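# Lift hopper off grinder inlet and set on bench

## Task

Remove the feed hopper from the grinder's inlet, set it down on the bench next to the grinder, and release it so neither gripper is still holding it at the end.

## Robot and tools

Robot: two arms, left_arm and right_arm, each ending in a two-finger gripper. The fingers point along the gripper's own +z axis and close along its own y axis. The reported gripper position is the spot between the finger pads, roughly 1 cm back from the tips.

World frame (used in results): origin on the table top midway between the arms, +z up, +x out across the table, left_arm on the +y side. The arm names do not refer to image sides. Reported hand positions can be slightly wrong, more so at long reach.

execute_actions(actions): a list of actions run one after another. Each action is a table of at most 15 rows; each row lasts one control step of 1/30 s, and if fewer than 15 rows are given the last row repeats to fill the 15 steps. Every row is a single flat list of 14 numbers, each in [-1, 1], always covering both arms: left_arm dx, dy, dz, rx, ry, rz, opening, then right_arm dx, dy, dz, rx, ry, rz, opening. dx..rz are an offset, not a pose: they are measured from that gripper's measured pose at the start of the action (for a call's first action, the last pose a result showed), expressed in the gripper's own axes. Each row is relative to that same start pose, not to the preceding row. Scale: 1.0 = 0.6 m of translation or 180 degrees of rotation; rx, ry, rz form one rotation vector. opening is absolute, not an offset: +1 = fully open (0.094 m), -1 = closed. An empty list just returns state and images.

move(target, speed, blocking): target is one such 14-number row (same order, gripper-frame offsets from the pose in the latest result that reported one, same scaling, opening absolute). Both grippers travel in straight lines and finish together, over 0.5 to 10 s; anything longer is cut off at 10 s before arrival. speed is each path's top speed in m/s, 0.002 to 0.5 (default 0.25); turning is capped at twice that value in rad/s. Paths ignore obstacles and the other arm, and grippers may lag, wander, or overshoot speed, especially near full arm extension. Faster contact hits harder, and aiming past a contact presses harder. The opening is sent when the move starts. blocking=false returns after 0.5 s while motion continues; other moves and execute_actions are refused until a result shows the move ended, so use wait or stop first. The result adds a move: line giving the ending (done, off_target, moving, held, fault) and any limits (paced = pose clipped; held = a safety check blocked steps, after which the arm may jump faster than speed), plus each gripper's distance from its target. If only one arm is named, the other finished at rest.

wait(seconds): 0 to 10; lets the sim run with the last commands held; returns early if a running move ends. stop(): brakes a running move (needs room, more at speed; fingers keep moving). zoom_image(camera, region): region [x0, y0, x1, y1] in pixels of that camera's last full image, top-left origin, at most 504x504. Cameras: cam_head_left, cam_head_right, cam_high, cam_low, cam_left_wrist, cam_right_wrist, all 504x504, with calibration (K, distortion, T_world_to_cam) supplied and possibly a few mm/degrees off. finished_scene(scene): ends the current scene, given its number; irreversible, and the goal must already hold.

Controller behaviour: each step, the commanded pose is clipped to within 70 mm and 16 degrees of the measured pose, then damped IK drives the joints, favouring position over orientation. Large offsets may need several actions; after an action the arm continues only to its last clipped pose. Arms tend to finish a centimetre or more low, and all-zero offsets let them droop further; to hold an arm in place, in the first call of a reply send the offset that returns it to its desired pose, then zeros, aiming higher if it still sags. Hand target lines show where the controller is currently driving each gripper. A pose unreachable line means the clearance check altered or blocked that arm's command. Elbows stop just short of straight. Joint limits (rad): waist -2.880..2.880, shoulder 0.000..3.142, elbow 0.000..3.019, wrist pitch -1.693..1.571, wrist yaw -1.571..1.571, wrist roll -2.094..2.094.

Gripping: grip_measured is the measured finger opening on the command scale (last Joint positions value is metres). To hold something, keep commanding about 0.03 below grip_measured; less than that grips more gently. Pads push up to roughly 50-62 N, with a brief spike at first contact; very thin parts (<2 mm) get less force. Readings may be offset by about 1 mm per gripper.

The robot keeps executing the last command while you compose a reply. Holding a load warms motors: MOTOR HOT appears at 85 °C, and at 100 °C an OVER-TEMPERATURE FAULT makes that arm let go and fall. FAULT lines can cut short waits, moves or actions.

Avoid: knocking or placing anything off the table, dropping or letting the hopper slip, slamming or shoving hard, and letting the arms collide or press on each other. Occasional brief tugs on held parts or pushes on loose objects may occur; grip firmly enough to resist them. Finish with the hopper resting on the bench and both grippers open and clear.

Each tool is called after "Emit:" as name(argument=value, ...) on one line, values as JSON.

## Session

Emit:
execute_actions(actions=[])

Scene clock: 0.00 s.
left_arm: end_effector_position=(+0.4788, +0.5812, +0.3424) grip_measured=+1.000 end_effector_quat_wxyz=(+0.227, -0.503, +0.808, -0.206) | right_arm: end_effector_position=(+0.6678, -0.2034, +0.2514) grip_measured=+1.000 end_effector_quat_wxyz=(+0.169, +0.712, +0.674, +0.102)
Joint positions: left_arm=[ 0.751  1.566  1.675 -1.313  0.517 -0.384  0.094] | right_arm=[ 0.218  1.796  1.783 -1.208  0.194  1.841  0.094]
Joint velocities: left_arm=[-0.005  0.005  0.017 -0.007 -0.095 -0.095  0.   ] | right_arm=[-0.005  0.005 -0.002  0.002 -0.007 -0.051  0.   ]
Motor temperatures (°C, as the motors report them): left_arm=[20 21 26 19 22 19] | right_arm=[19 21 40 19 19 19]
Hand target (left_arm): +0.482, +0.584, +0.361; +0.247, -0.497, +0.808, -0.201
Hand target (right_arm): +0.674, -0.202, +0.260; +0.174, +0.712, +0.672, +0.111
camera_calibration (this result's frames):
cam_left_wrist: T_world_to_cam=[[0.716425, -0.416463, 0.559726, -0.29151], [-0.655824, -0.675672, 0.336693, 0.595758], [0.237972, -0.608297, -0.757195, 0.625223], [0, 0, 0, 1]] pos_world=[0.450772, 0.661456, 0.435994]
cam_right_wrist: T_world_to_cam=[[-0.927722, 0.00416378, -0.37325, 0.713421], [-0.180133, 0.870805, 0.457439, 0.185349], [0.326933, 0.491611, -0.807115, 0.206303], [0, 0, 0, 1]] pos_world=[0.627796, -0.265794, 0.348009]

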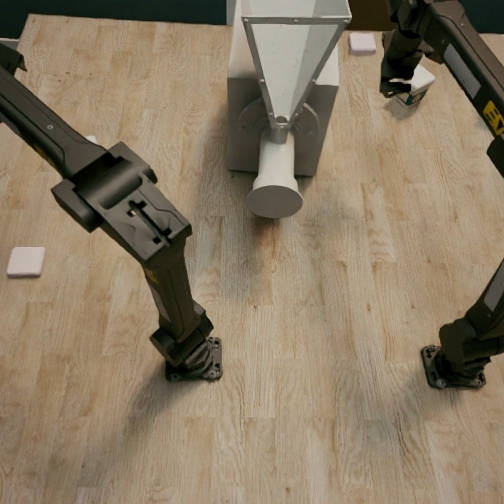

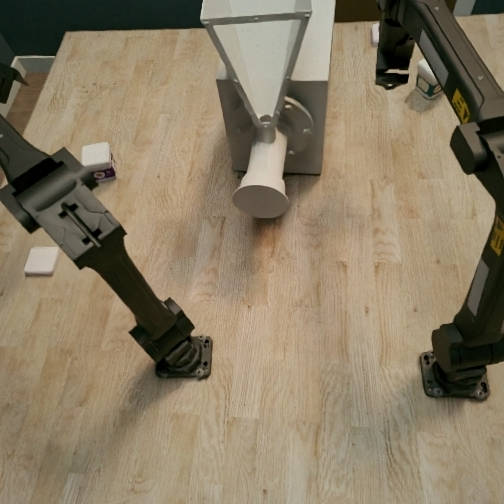

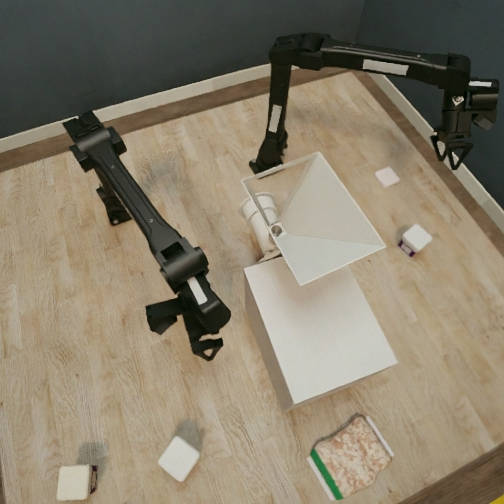

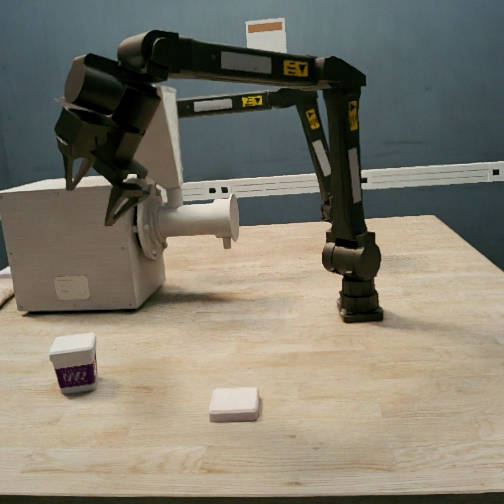

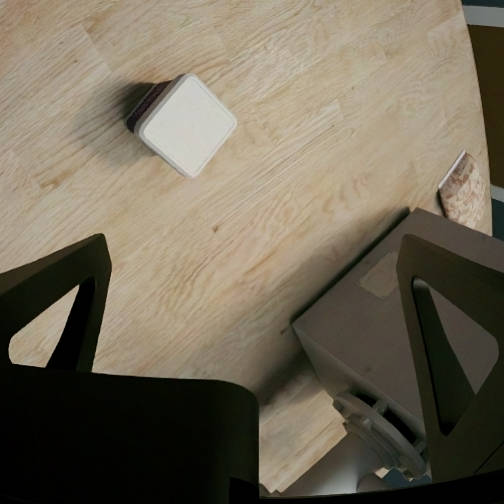

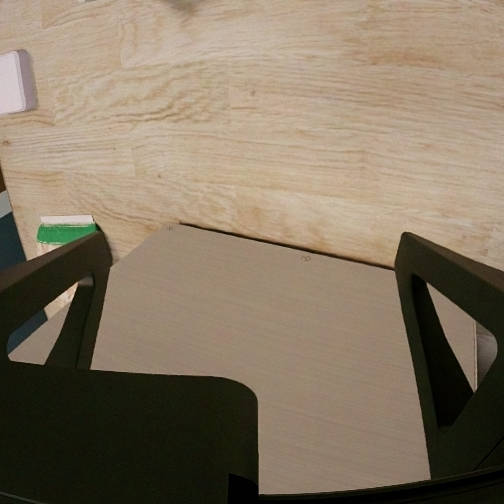

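Emit:
zoom_image(camera="cam_head_left", region=[190, 0, 400, 230])

Emit:
zoom_image(camera="cam_high", region=[200, 120, 420, 340])

Emit:
zoom_image(camera="cam_low", region=[0, 60, 280, 330])

Region (190, 0, 400, 230) of cam_head_left's 504x504 image, scaled by 2.191, with more detail than that image has; it fills the left 460 columns of this view, and the rest is white.

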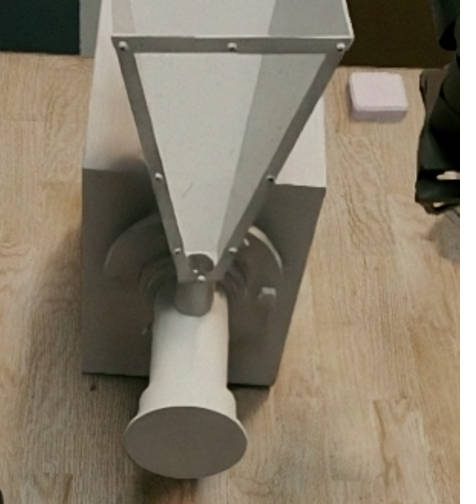

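Region (200, 120, 420, 340) of cam_high's 504x504 image, scaled by 2.291, with more detail than that image has.

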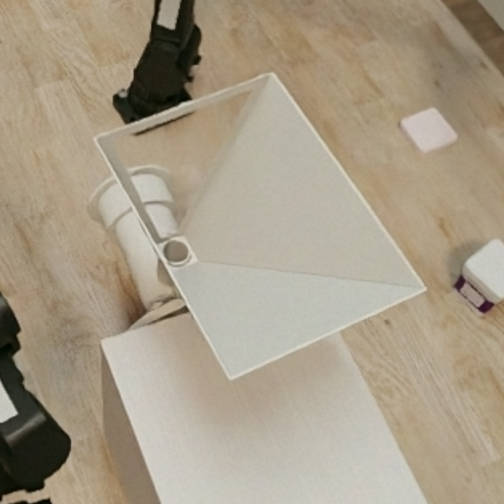

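Region (0, 60, 280, 330) of cam_low's 504x504 image, scaled by 1.800, with more detail than that image has; it fills the top 486 rows of this view, and the rest is white.

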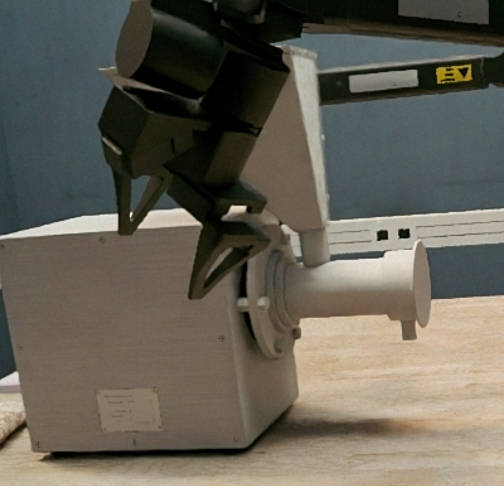

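Emit:
execute_actions(actions=[])

Scene clock: 23.23 s.
left_arm: end_effector_position=(+0.4788, +0.5812, +0.3424) grip_measured=+1.000 end_effector_quat_wxyz=(+0.227, -0.503, +0.808, -0.206) | right_arm: end_effector_position=(+0.6678, -0.2034, +0.2514) grip_measured=+1.000 end_effector_quat_wxyz=(+0.169, +0.712, +0.674, +0.102)
Joint positions: left_arm=[ 0.751  1.566  1.675 -1.313  0.517 -0.384  0.094] | right_arm=[ 0.218  1.796  1.783 -1.208  0.194  1.841  0.094]
Joint velocities: left_arm=[-0.005 -0.005  0.017 -0.002  0.022  0.007  0.   ] | right_arm=[-0.005 -0.005 -0.002  0.002 -0.081 -0.007  0.   ]
Motor temperatures (°C, as the motors report them): left_arm=[20 22 30 19 22 19] | right_arm=[19 23 44 19 19 19]
Hand target (left_arm): +0.482, +0.584, +0.361; +0.247, -0.497, +0.808, -0.201
Hand target (right_arm): +0.674, -0.202, +0.260; +0.174, +0.712, +0.672, +0.111
camera_calibration (this result's frames):
cam_left_wrist: T_world_to_cam=[[0.716425, -0.416463, 0.559726, -0.29151], [-0.655824, -0.675672, 0.336693, 0.595758], [0.237972, -0.608297, -0.757195, 0.625223], [0, 0, 0, 1]] pos_world=[0.450772, 0.661456, 0.435994]
cam_right_wrist: T_world_to_cam=[[-0.927722, 0.00416378, -0.37325, 0.713421], [-0.180133, 0.870805, 0.457439, 0.185349], [0.326933, 0.491611, -0.807115, 0.206303], [0, 0, 0, 1]] pos_world=[0.627796, -0.265794, 0.348009]

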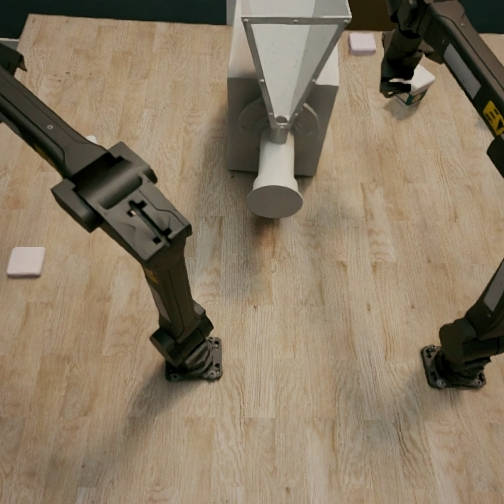

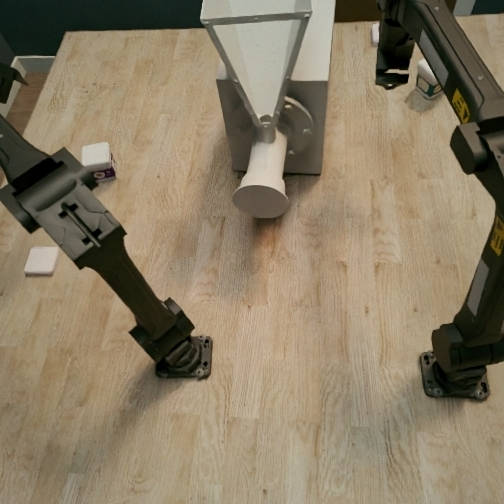

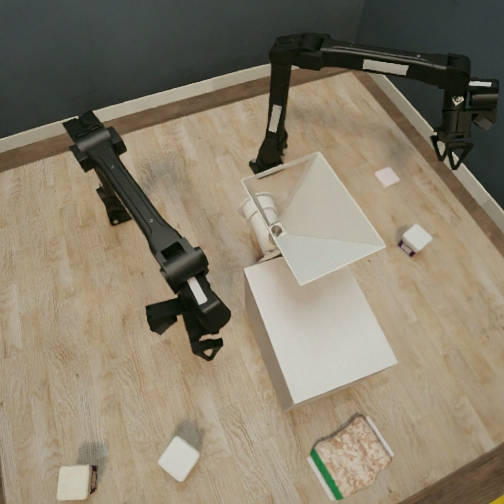

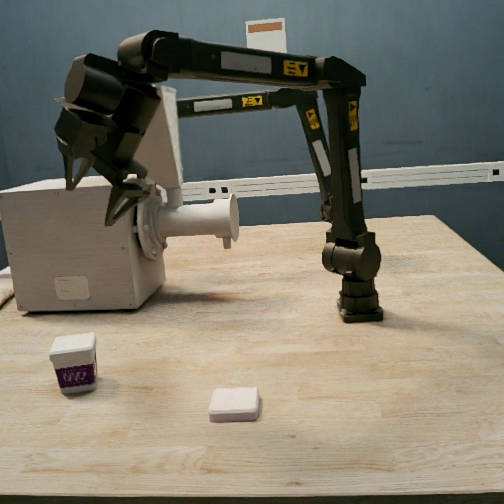

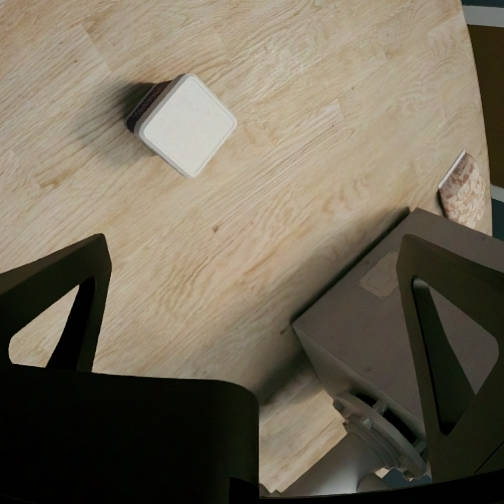

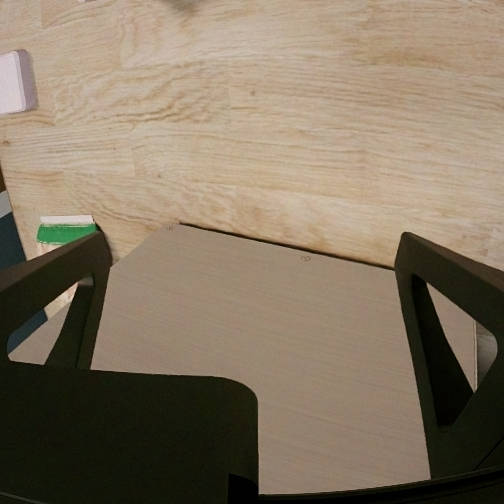

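Emit:
zoom_image(camera="cam_high", region=[200, 120, 420, 340])

Emit:
zoom_image(camera="cam_head_left", region=[180, 0, 400, 220])

Emit:
zoom_image(camera="cam_head_right", region=[160, 0, 380, 220])

Region (200, 120, 420, 340) of cam_high's 504x504 image, scaled by 2.291, with more detail than that image has.

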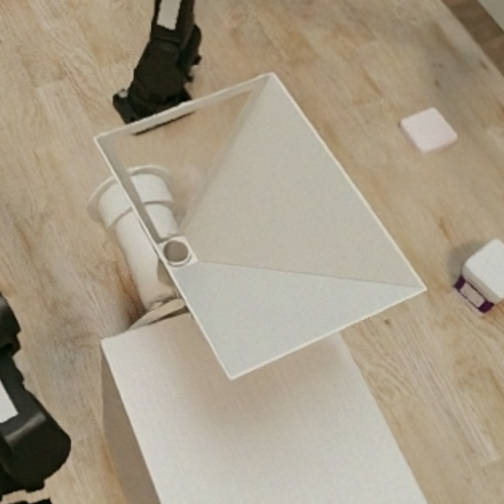

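Region (180, 0, 400, 220) of cam_head_left's 504x504 image, scaled by 2.291, with more detail than that image has.

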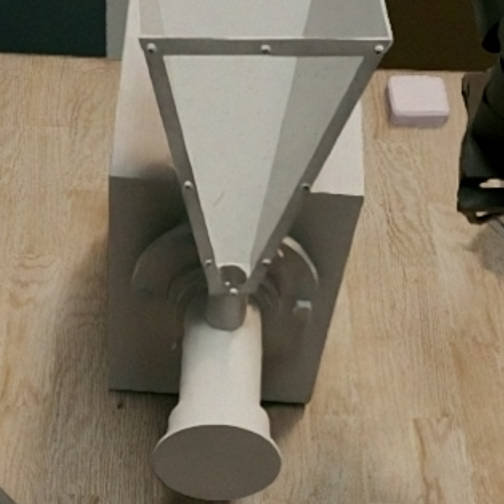

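Region (160, 0, 380, 220) of cam_head_right's 504x504 image, scaled by 2.291, with more detail than that image has.

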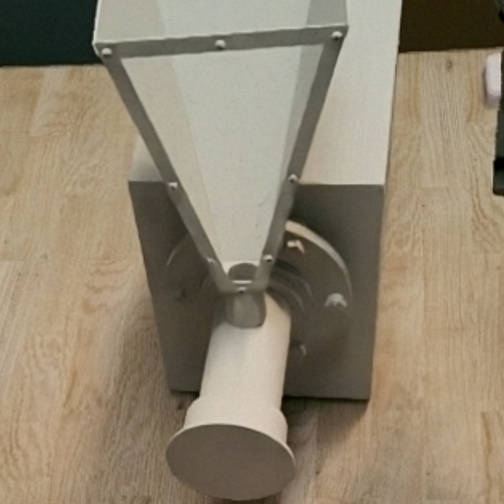

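Emit:
move(target=[0.3932,-0.4677,-0.2825,0.0313,0.0189,0.3165,1, 0.0362,-0.0535,-0.6552,-0.1357,0.0308,-0.4602,1], speed=0.3)

Scene clock: 146.57 s.
left_arm: end_effector_position=(+0.4812, +0.2737, +0.5828) grip_measured=+1.000 end_effector_quat_wxyz=(+0.316, -0.055, +0.938, -0.129) | right_arm: end_effector_position=(+0.4903, -0.1420, +0.5884) grip_measured=+1.000 end_effector_quat_wxyz=(+0.301, +0.046, +0.945, +0.121)
Joint positions: left_arm=[ 0.143  1.379  2.127 -1.698  0.341 -0.008  0.094] | right_arm=[ 0.38   1.506  2.291 -1.697  0.048  0.492  0.094]
Joint velocities: left_arm=[-0.005 -0.015 -0.002 -0.002 -0.125 -0.022  0.   ] | right_arm=[-0.005  0.005  0.002 -0.017  0.022 -0.022  0.   ]
Motor temperatures (°C, as the motors report them): left_arm=[20 23 31 19 21 19] | right_arm=[19 24 45 19 19 19]
Hand target (left_arm): +0.482, +0.271, +0.595; +0.327, -0.044, +0.936, -0.125
Hand target (right_arm): +0.488, -0.138, +0.596; +0.306, +0.038, +0.943, +0.125
Off the commanded pose (left_arm): 0.020 m, 3 deg.
Off the commanded pose (right_arm): 0.012 m, 1 deg.
joint sent to its limit (left arm) — the command would take joint 4 (wrist pitch) past its lower limit, so that joint was sent only as far as its limit.
joint sent to its limit (right arm) — the command would take joint 4 (wrist pitch) past its lower limit, so that joint was sent only as far as its limit.
move: off_target (left_arm, right_arm)
camera_calibration (this result's frames):
cam_left_wrist: T_world_to_cam=[[0.016676, -0.962663, 0.270187, 0.0990823], [-0.999258, -0.025427, -0.0289207, 0.509021], [0.034711, -0.269505, -0.962373, 0.744268], [0, 0, 0, 1]] pos_world=[0.481157, 0.308909, 0.704214]
cam_right_wrist: T_world_to_cam=[[0.00991722, -0.971749, -0.235808, -0.00488199], [-0.999951, -0.00963423, -0.00235224, 0.493255], [0.0000139594, 0.23582, -0.971797, 0.727001], [0, 0, 0, 1]] pos_world=[0.493269, -0.171433, 0.706506]

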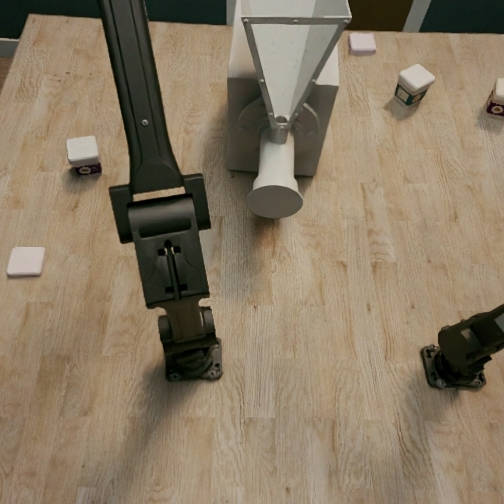

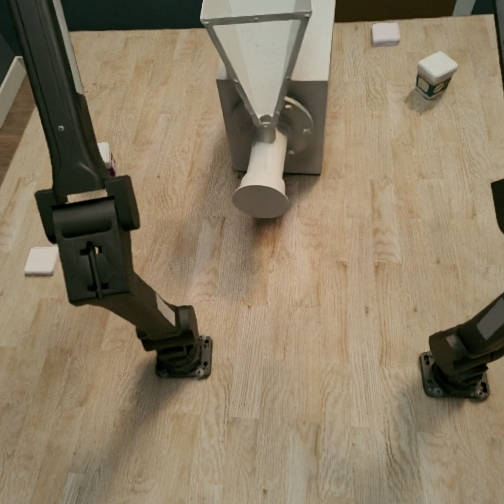

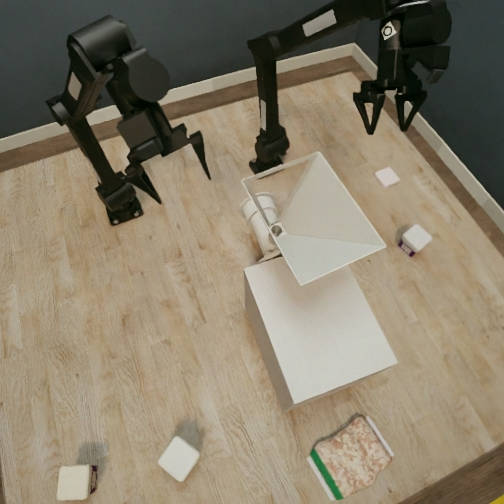

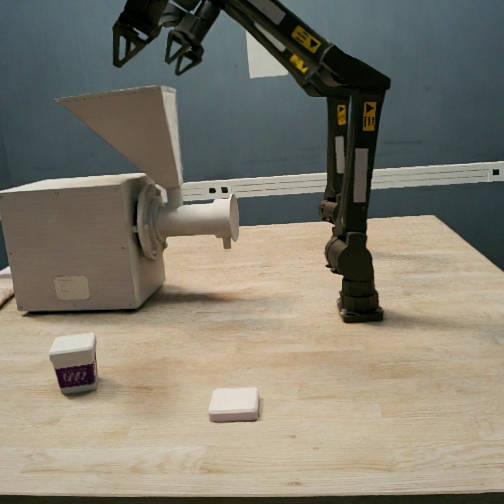

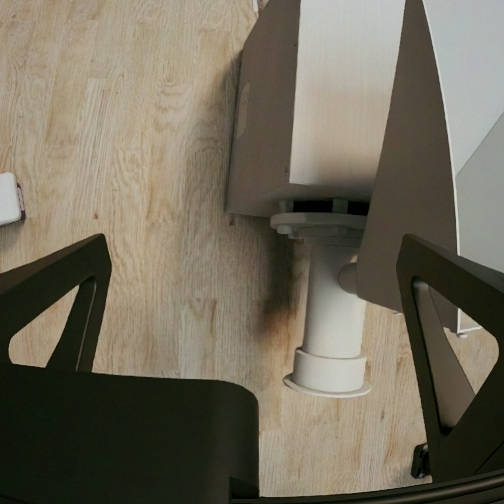

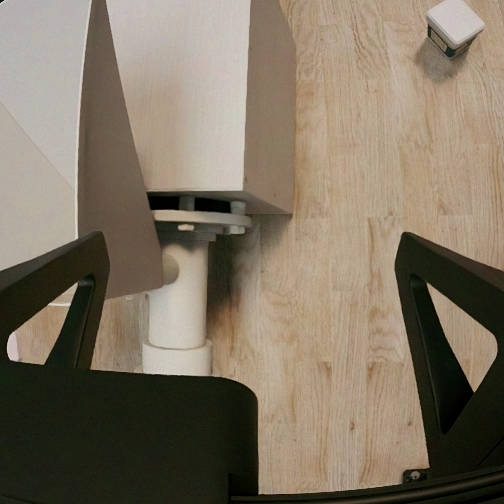

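Emit:
move(target=[0.0107,-0.1757,0.0293,0,-0.042,0.009,1, 0.0207,0.1753,0.0277,0,-0.053,0,1], speed=0.15)

Scene clock: 192.73 s.
left_arm: end_effector_position=(+0.4910, +0.1722, +0.5826) grip_measured=+1.000 end_effector_quat_wxyz=(+0.363, -0.047, +0.923, -0.117) | right_arm: end_effector_position=(+0.4901, -0.0359, +0.5846) grip_measured=+1.000 end_effector_quat_wxyz=(+0.368, +0.048, +0.923, +0.103)
Joint positions: left_arm=[-0.173  1.295  1.987 -1.487  0.115 -0.245  0.094] | right_arm=[ 0.648  1.564  2.284 -1.56   0.318  0.66   0.094]
Joint velocities: left_arm=[ 0.015  0.005 -0.002 -0.002 -0.037 -0.037  0.   ] | right_arm=[-0.005 -0.005 -0.002 -0.012  0.037  0.022  0.   ]
Motor temperatures (°C, as the motors report them): left_arm=[20 22 31 19 20 19] | right_arm=[19 23 43 19 19 19]
Hand target (left_arm): +0.488, +0.171, +0.593; +0.379, -0.050, +0.916, -0.122
Hand target (right_arm): +0.492, -0.035, +0.595; +0.379, +0.054, +0.917, +0.113
Off the commanded pose (left_arm): 0.013 m, 2 deg.
Off the commanded pose (right_arm): 0.011 m, 2 deg.
move: off_target (left_arm, right_arm)
camera_calibration (this result's frames):
cam_left_wrist: T_world_to_cam=[[-0.00317696, -0.970076, 0.242783, 0.0283265], [-0.991274, -0.0289384, -0.128599, 0.570945], [0.131777, -0.241073, -0.961519, 0.663294], [0, 0, 0, 1]] pos_world=[0.478646, 0.203903, 0.704315]
cam_right_wrist: T_world_to_cam=[[0.0081911, -0.97942, -0.201665, 0.0779248], [-0.989773, 0.0207814, -0.141131, 0.571362], [0.142417, 0.200758, -0.969233, 0.625762], [0, 0, 0, 1]] pos_world=[0.475761, -0.0611795, 0.702861]

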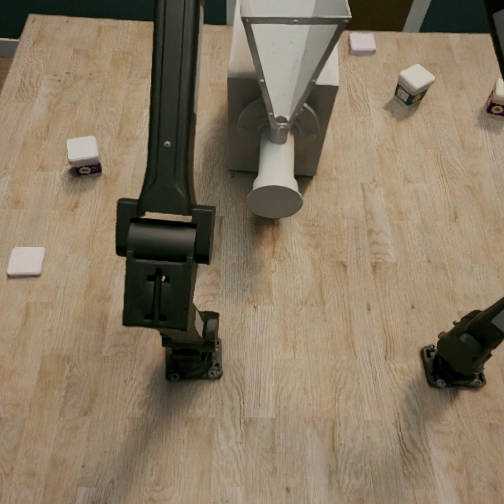

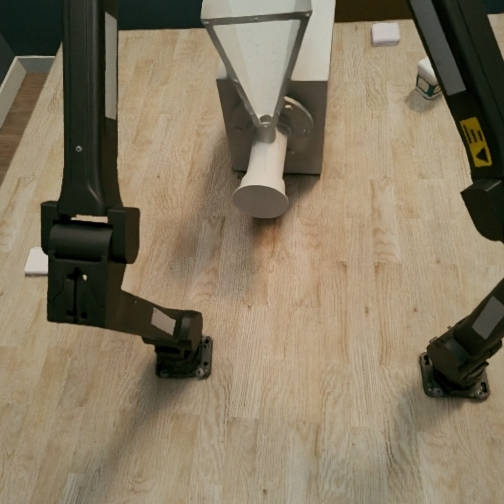

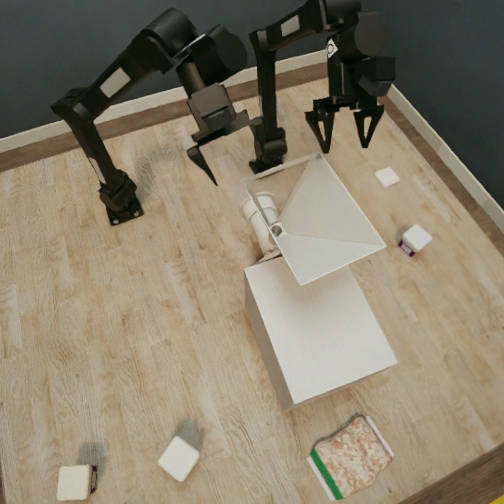

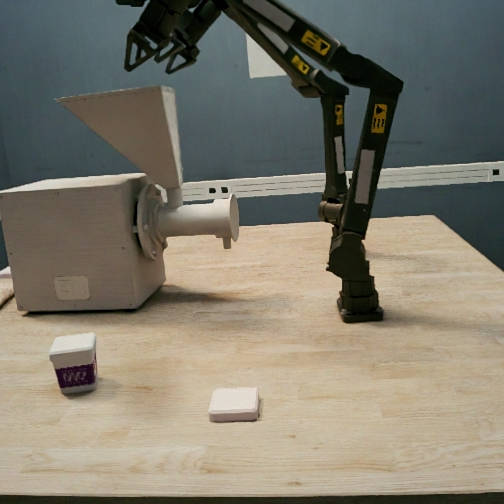

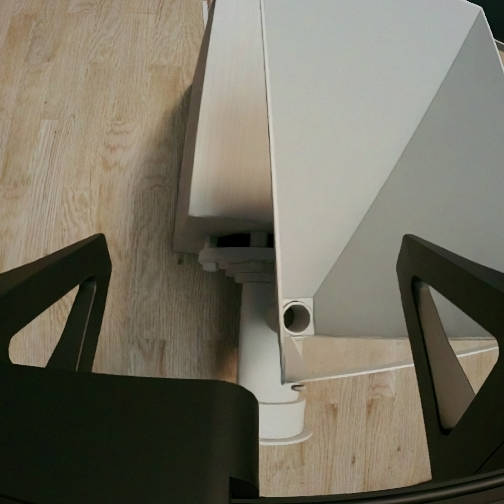

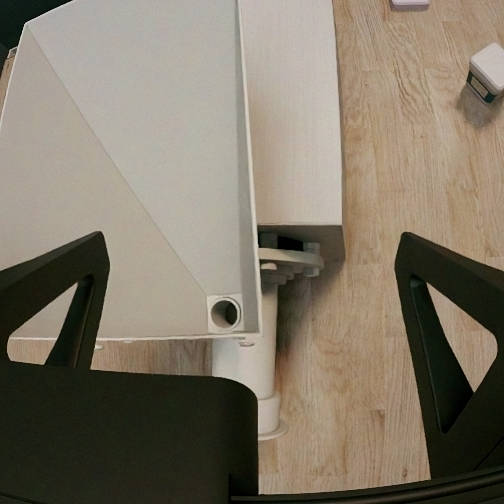

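Emit:
zoom_image(camera="cam_left_wrist", region=[180, 200, 420, 440])

Emit:
zoom_image(camera="cam_right_wrist", region=[100, 200, 340, 440])

Region (180, 200, 420, 440) of cam_left_wrist's 504x504 image, scaled by 2.100, with more detail than that image has.

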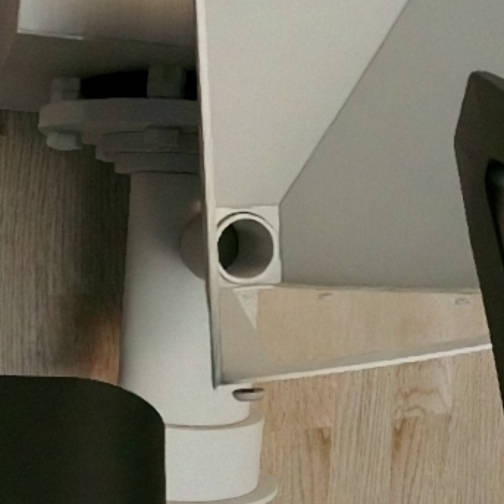

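Region (100, 200, 340, 440) of cam_right_wrist's 504x504 image, scaled by 2.100, with more detail than that image has.

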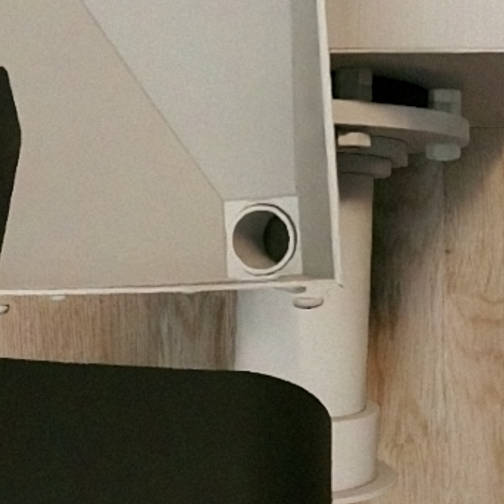

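Emit:
move(target=[0.001,-0.0218,0.0843,-0.011,-0.004,-0.012,1, -0.0278,0.0077,0.1112,-0.011,0.004,-0.012,1], speed=0.1)

Scene clock: 278.97 s.
left_arm: end_effector_position=(+0.5217, +0.1570, +0.5448) grip_measured=+1.000 end_effector_quat_wxyz=(+0.357, -0.071, +0.926, -0.102) | right_arm: end_effector_position=(+0.5423, -0.0236, +0.5516) grip_measured=+1.000 end_effector_quat_wxyz=(+0.362, +0.024, +0.925, +0.112)
Joint positions: left_arm=[-0.227  1.319  1.897 -1.388  0.035 -0.317  0.094] | right_arm=[ 0.585  1.628  2.254 -1.449  0.236  0.574  0.094]
Joint velocities: left_arm=[ 0.005 -0.005  0.012  0.012 -0.037  0.022  0.   ] | right_arm=[-0.005  0.005 -0.002  0.002 -0.051 -0.081  0.   ]
Motor temperatures (°C, as the motors report them): left_arm=[20 22 29 19 20 19] | right_arm=[19 23 43 19 19 19]
Hand target (left_arm): +0.525, +0.151, +0.550; +0.366, -0.072, +0.921, -0.108
Hand target (right_arm): +0.549, -0.024, +0.550; +0.365, +0.024, +0.924, +0.112
Off the commanded pose (left_arm): 0.009 m, 1 deg.
Off the commanded pose (right_arm): 0.006 m, 0 deg.
move: done
camera_calibration (this result's frames):
cam_left_wrist: T_world_to_cam=[[0.053057, -0.971143, 0.232522, -0.000815447], [-0.990749, -0.0803189, -0.109387, 0.593418], [0.124906, -0.224568, -0.96642, 0.6229], [0, 0, 0, 1]] pos_world=[0.510167, 0.186754, 0.667085]
cam_right_wrist: T_world_to_cam=[[0.0585037, -0.977527, -0.202528, 0.0561554], [-0.99056, -0.0316507, -0.133374, 0.612969], [0.123967, 0.208419, -0.970151, 0.594584], [0, 0, 0, 1]] pos_world=[0.530189, -0.0496282, 0.669964]

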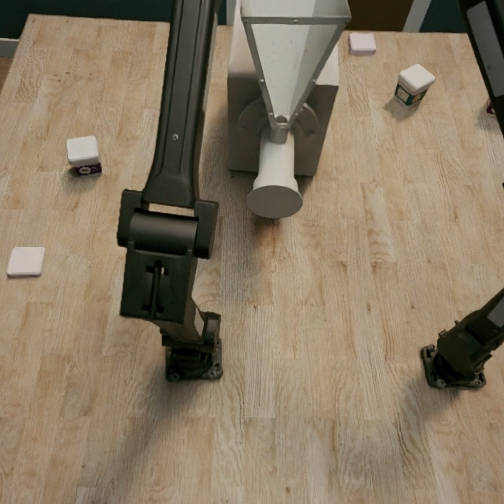

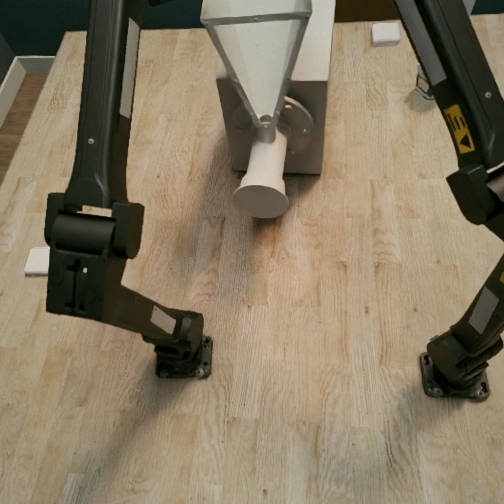

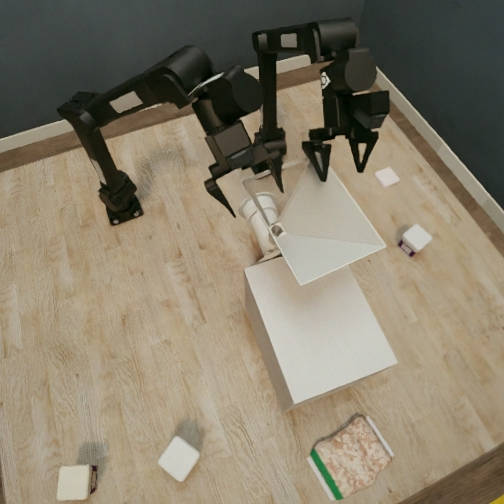

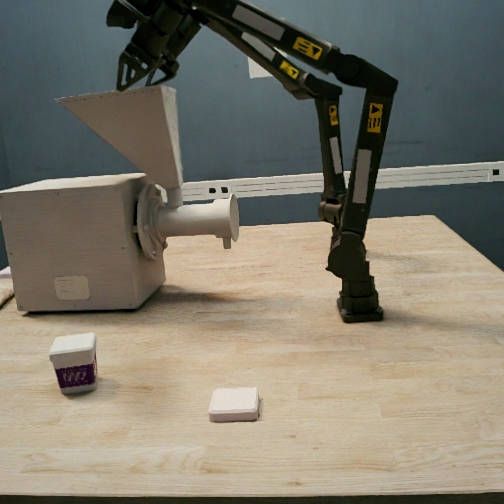

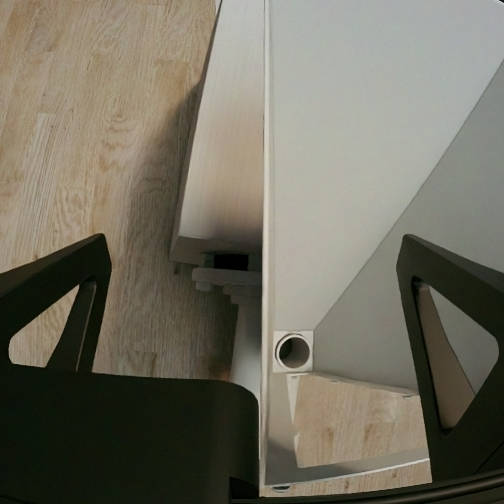

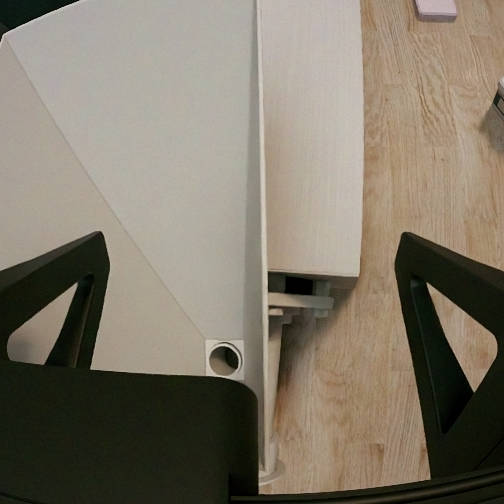

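Emit:
zoom_image(camera="cam_low", region=[40, 0, 260, 220])

Emit:
zoom_image(camera="cam_high", region=[180, 90, 420, 330])

Region (40, 0, 260, 220) of cam_low's 504x504 image, scaled by 2.291, with more detail than that image has.

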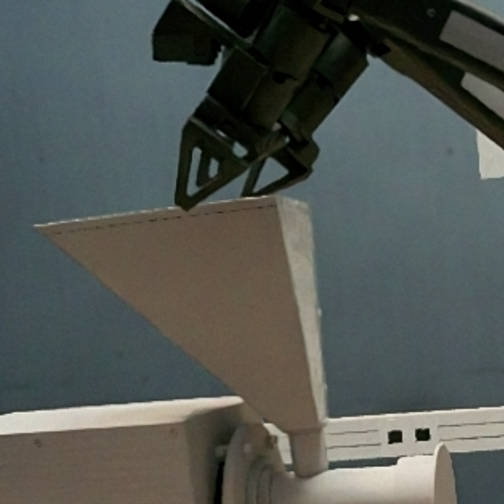

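Region (180, 90, 420, 330) of cam_high's 504x504 image, scaled by 2.100, with more detail than that image has.

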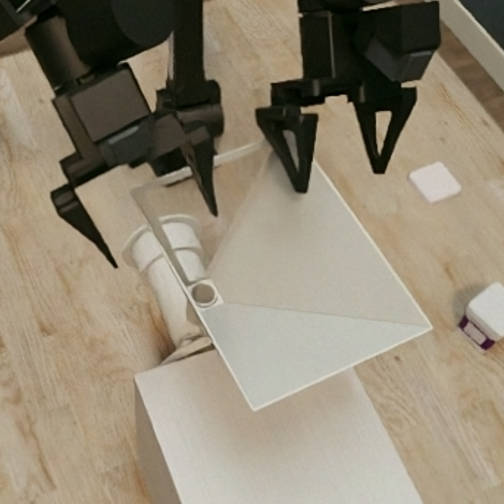

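Emit:
move(target=[0.0058,-0.0145,0.0595,0,0,0,1, -0.0027,-0.0023,0.0833,0,0,0,1], speed=0.06)

Emit:
zoom_image(camera="cam_low", region=[40, 0, 260, 220])

Emit:
zoom_image(camera="cam_high", region=[180, 90, 420, 330])

Scene clock: 320.07 s.
left_arm: end_effector_position=(+0.5390, +0.1504, +0.5158) grip_measured=+1.000 end_effector_quat_wxyz=(+0.350, -0.071, +0.929, -0.097) | right_arm: end_effector_position=(+0.5684, -0.0153, +0.5237) grip_measured=+1.000 end_effector_quat_wxyz=(+0.362, +0.023, +0.925, +0.115)
Joint positions: left_arm=[-0.24   1.333  1.831 -1.325  0.021 -0.324  0.094] | right_arm=[ 0.566  1.649  2.191 -1.36   0.219  0.561  0.094]
Joint velocities: left_arm=[-0.015 -0.015 -0.017 -0.007  0.051 -0.037  0.   ] | right_arm=[-0.015 -0.024 -0.002  0.002 -0.051 -0.037  0.   ]
Motor temperatures (°C, as the motors report them): left_arm=[20 22 29 19 20 19] | right_arm=[19 23 41 19 19 19]
Hand target (left_arm): +0.544, +0.143, +0.519; +0.357, -0.071, +0.926, -0.102
Hand target (right_arm): +0.578, -0.016, +0.517; +0.362, +0.024, +0.925, +0.113
Off the commanded pose (left_arm): 0.009 m, 1 deg.
Off the commanded pose (right_arm): 0.011 m, 0 deg.
move: off_target (right_arm)
camera_calibration (this result's frames):
cam_left_wrist: T_world_to_cam=[[0.0589756, -0.973037, 0.222984, 0.00062215], [-0.992252, -0.0816085, -0.0936814, 0.599777], [0.109353, -0.215731, -0.97031, 0.600269], [0, 0, 0, 1]] pos_world=[0.529452, 0.179049, 0.638496]
cam_right_wrist: T_world_to_cam=[[0.0614369, -0.976373, -0.207173, 0.0578492], [-0.990406, -0.0338941, -0.133967, 0.635547], [0.12378, 0.213416, -0.969088, 0.562154], [0, 0, 0, 1]] pos_world=[0.556313, -0.0419487, 0.641904]

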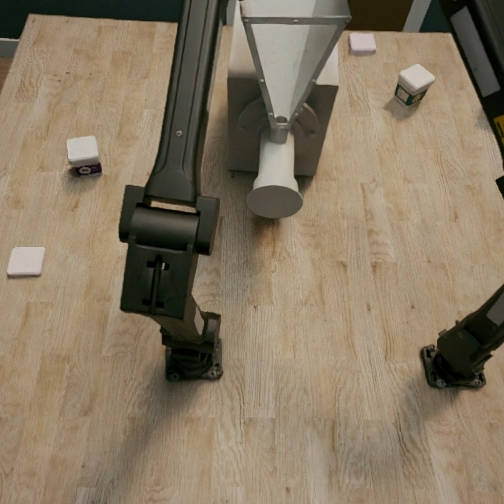

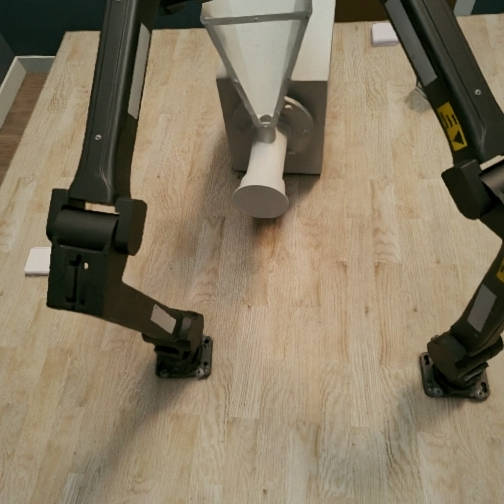

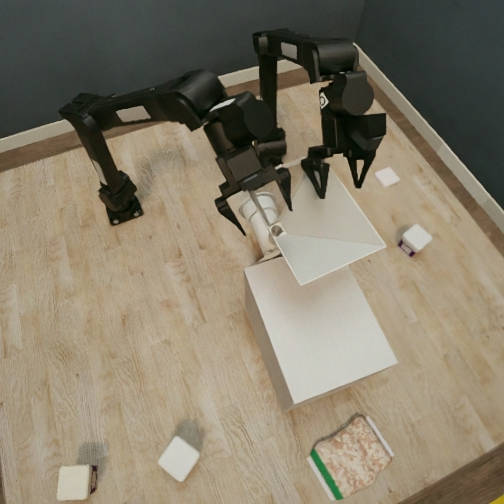

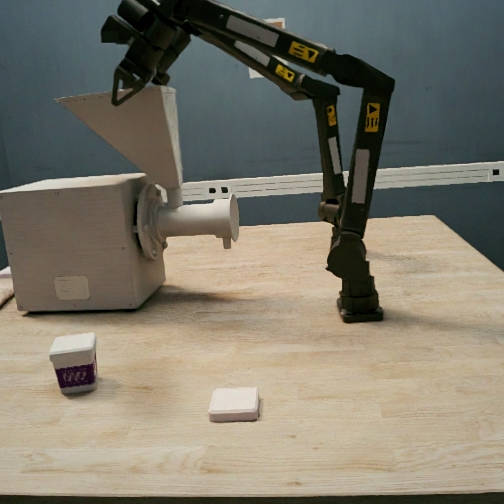

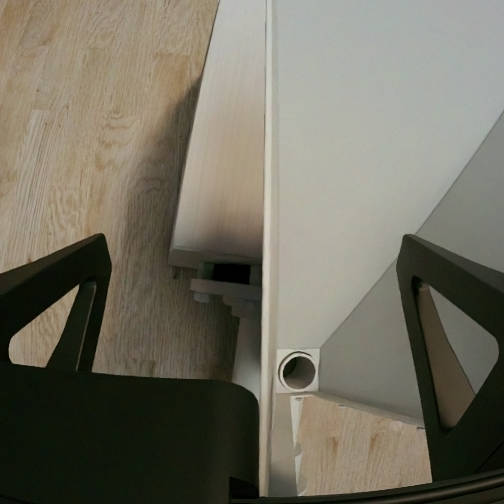

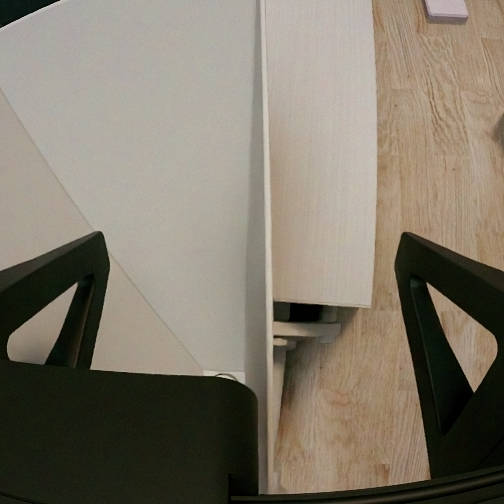

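Region (40, 0, 260, 220) of cam_low's 504x504 image, scaled by 2.291, with more detail than that image has.

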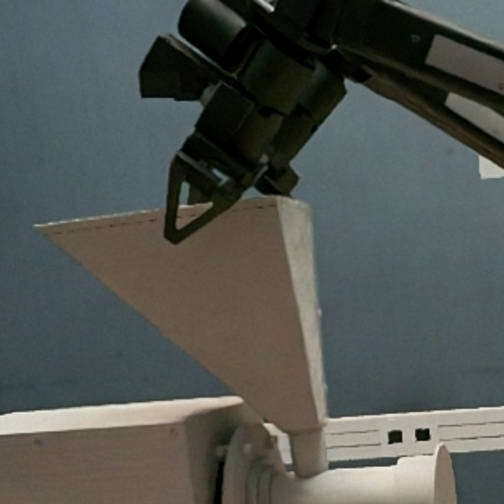

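Region (180, 90, 420, 330) of cam_high's 504x504 image, scaled by 2.100, with more detail than that image has.

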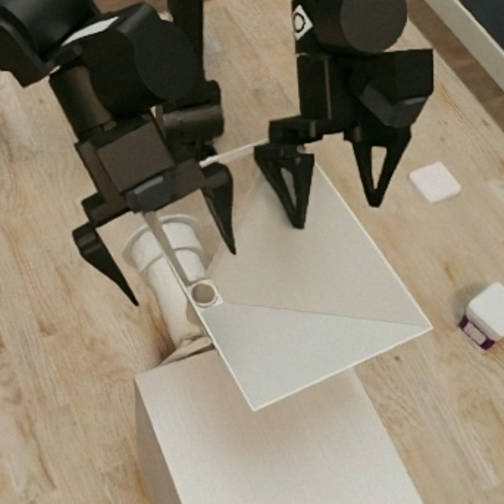

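Emit:
execute_actions(actions=[[[-0.013,-0.020,0.011,0,0,0,1, 0,-0.0148,0.0348,0,0,0,1]]])

Emit:
zoom_image(camera="cam_high", region=[180, 90, 420, 330])

Scene clock: 345.37 s.
left_arm: end_effector_position=(+0.5491, +0.1455, +0.5020) grip_measured=+1.000 end_effector_quat_wxyz=(+0.338, -0.071, +0.934, -0.091) | right_arm: end_effector_position=(+0.5766, -0.0189, +0.5079) grip_measured=+1.000 end_effector_quat_wxyz=(+0.358, +0.023, +0.926, +0.115)
Joint positions: left_arm=[-0.25   1.362  1.831 -1.325  0.008 -0.328  0.094] | right_arm=[ 0.55   1.641  2.138 -1.318  0.206  0.551  0.094]
Joint velocities: left_arm=[-0.005 -0.005  0.007 -0.002  0.022 -0.022  0.   ] | right_arm=[-0.015  0.015 -0.017 -0.007  0.007 -0.007  0.   ]
Motor temperatures (°C, as the motors report them): left_arm=[20 22 29 19 20 19] | right_arm=[19 24 41 19 19 19]
Hand target (left_arm): +0.549, +0.140, +0.518; +0.350, -0.071, +0.929, -0.097
Hand target (right_arm): +0.583, -0.020, +0.507; +0.362, +0.023, +0.925, +0.115
Off the commanded pose (left_arm): 0.018 m, 2 deg.
Off the commanded pose (right_arm): 0.006 m, 0 deg.
camera_calibration (this result's frames):
cam_left_wrist: T_world_to_cam=[[0.0661044, -0.975292, 0.210796, 0.000889948], [-0.994347, -0.0819809, -0.0674805, 0.59614], [0.0830944, -0.205143, -0.975198, 0.600108], [0, 0, 0, 1]] pos_world=[0.542846, 0.172848, 0.625264]
cam_right_wrist: T_world_to_cam=[[0.0602593, -0.97657, -0.206591, 0.0509468], [-0.991401, -0.0344685, -0.126241, 0.638042], [0.116162, 0.212421, -0.970249, 0.551607], [0, 0, 0, 1]] pos_world=[0.565409, -0.0454277, 0.626269]

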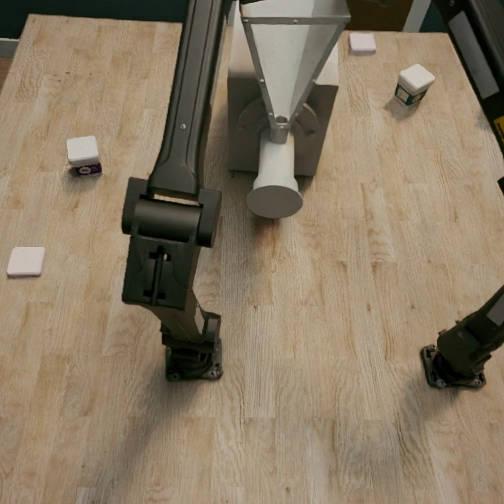

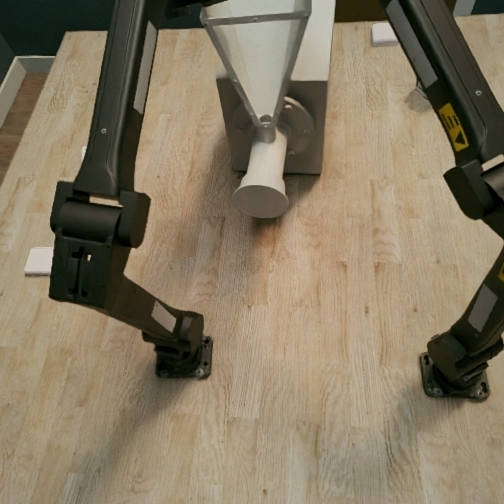

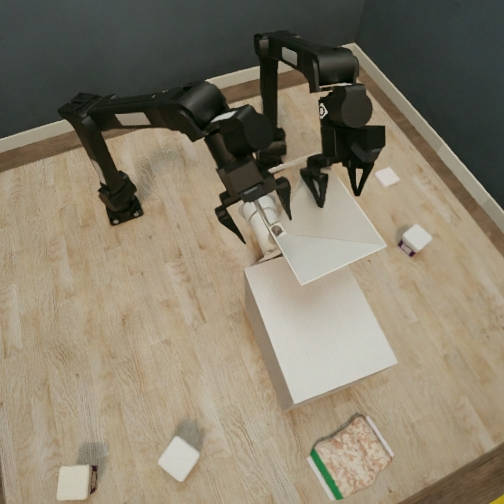

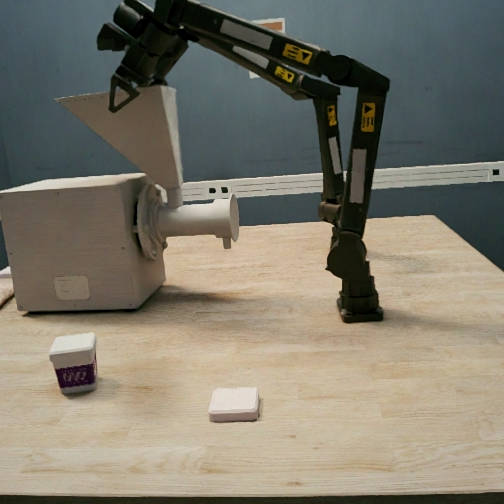

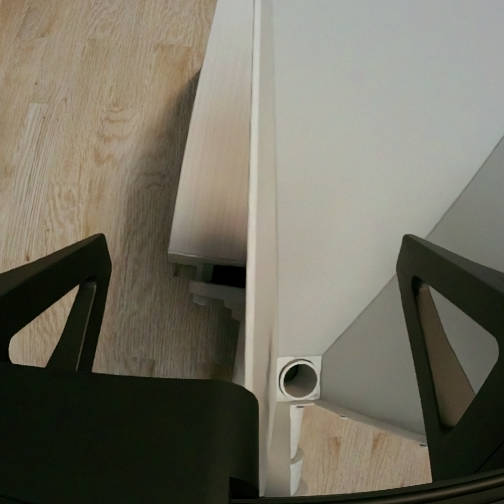

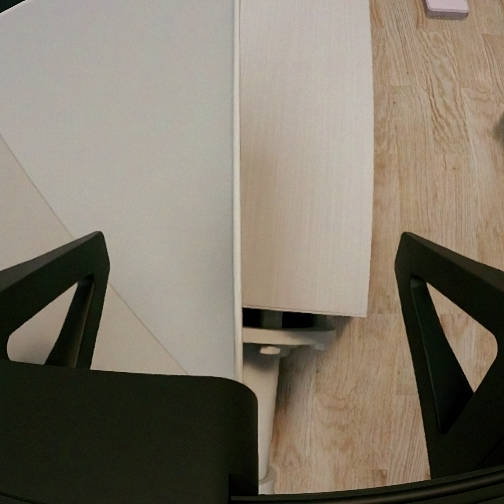

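Region (180, 90, 420, 330) of cam_high's 504x504 image, scaled by 2.100, with more detail than that image has.

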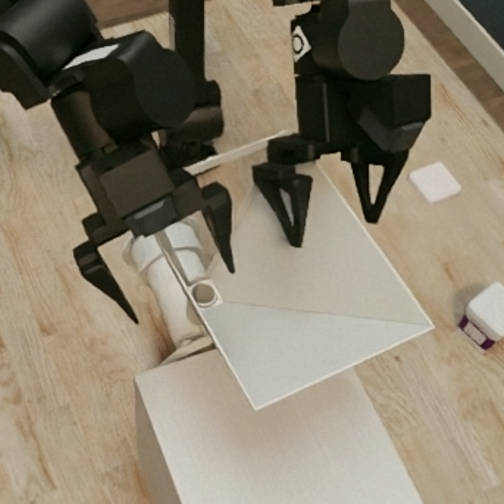

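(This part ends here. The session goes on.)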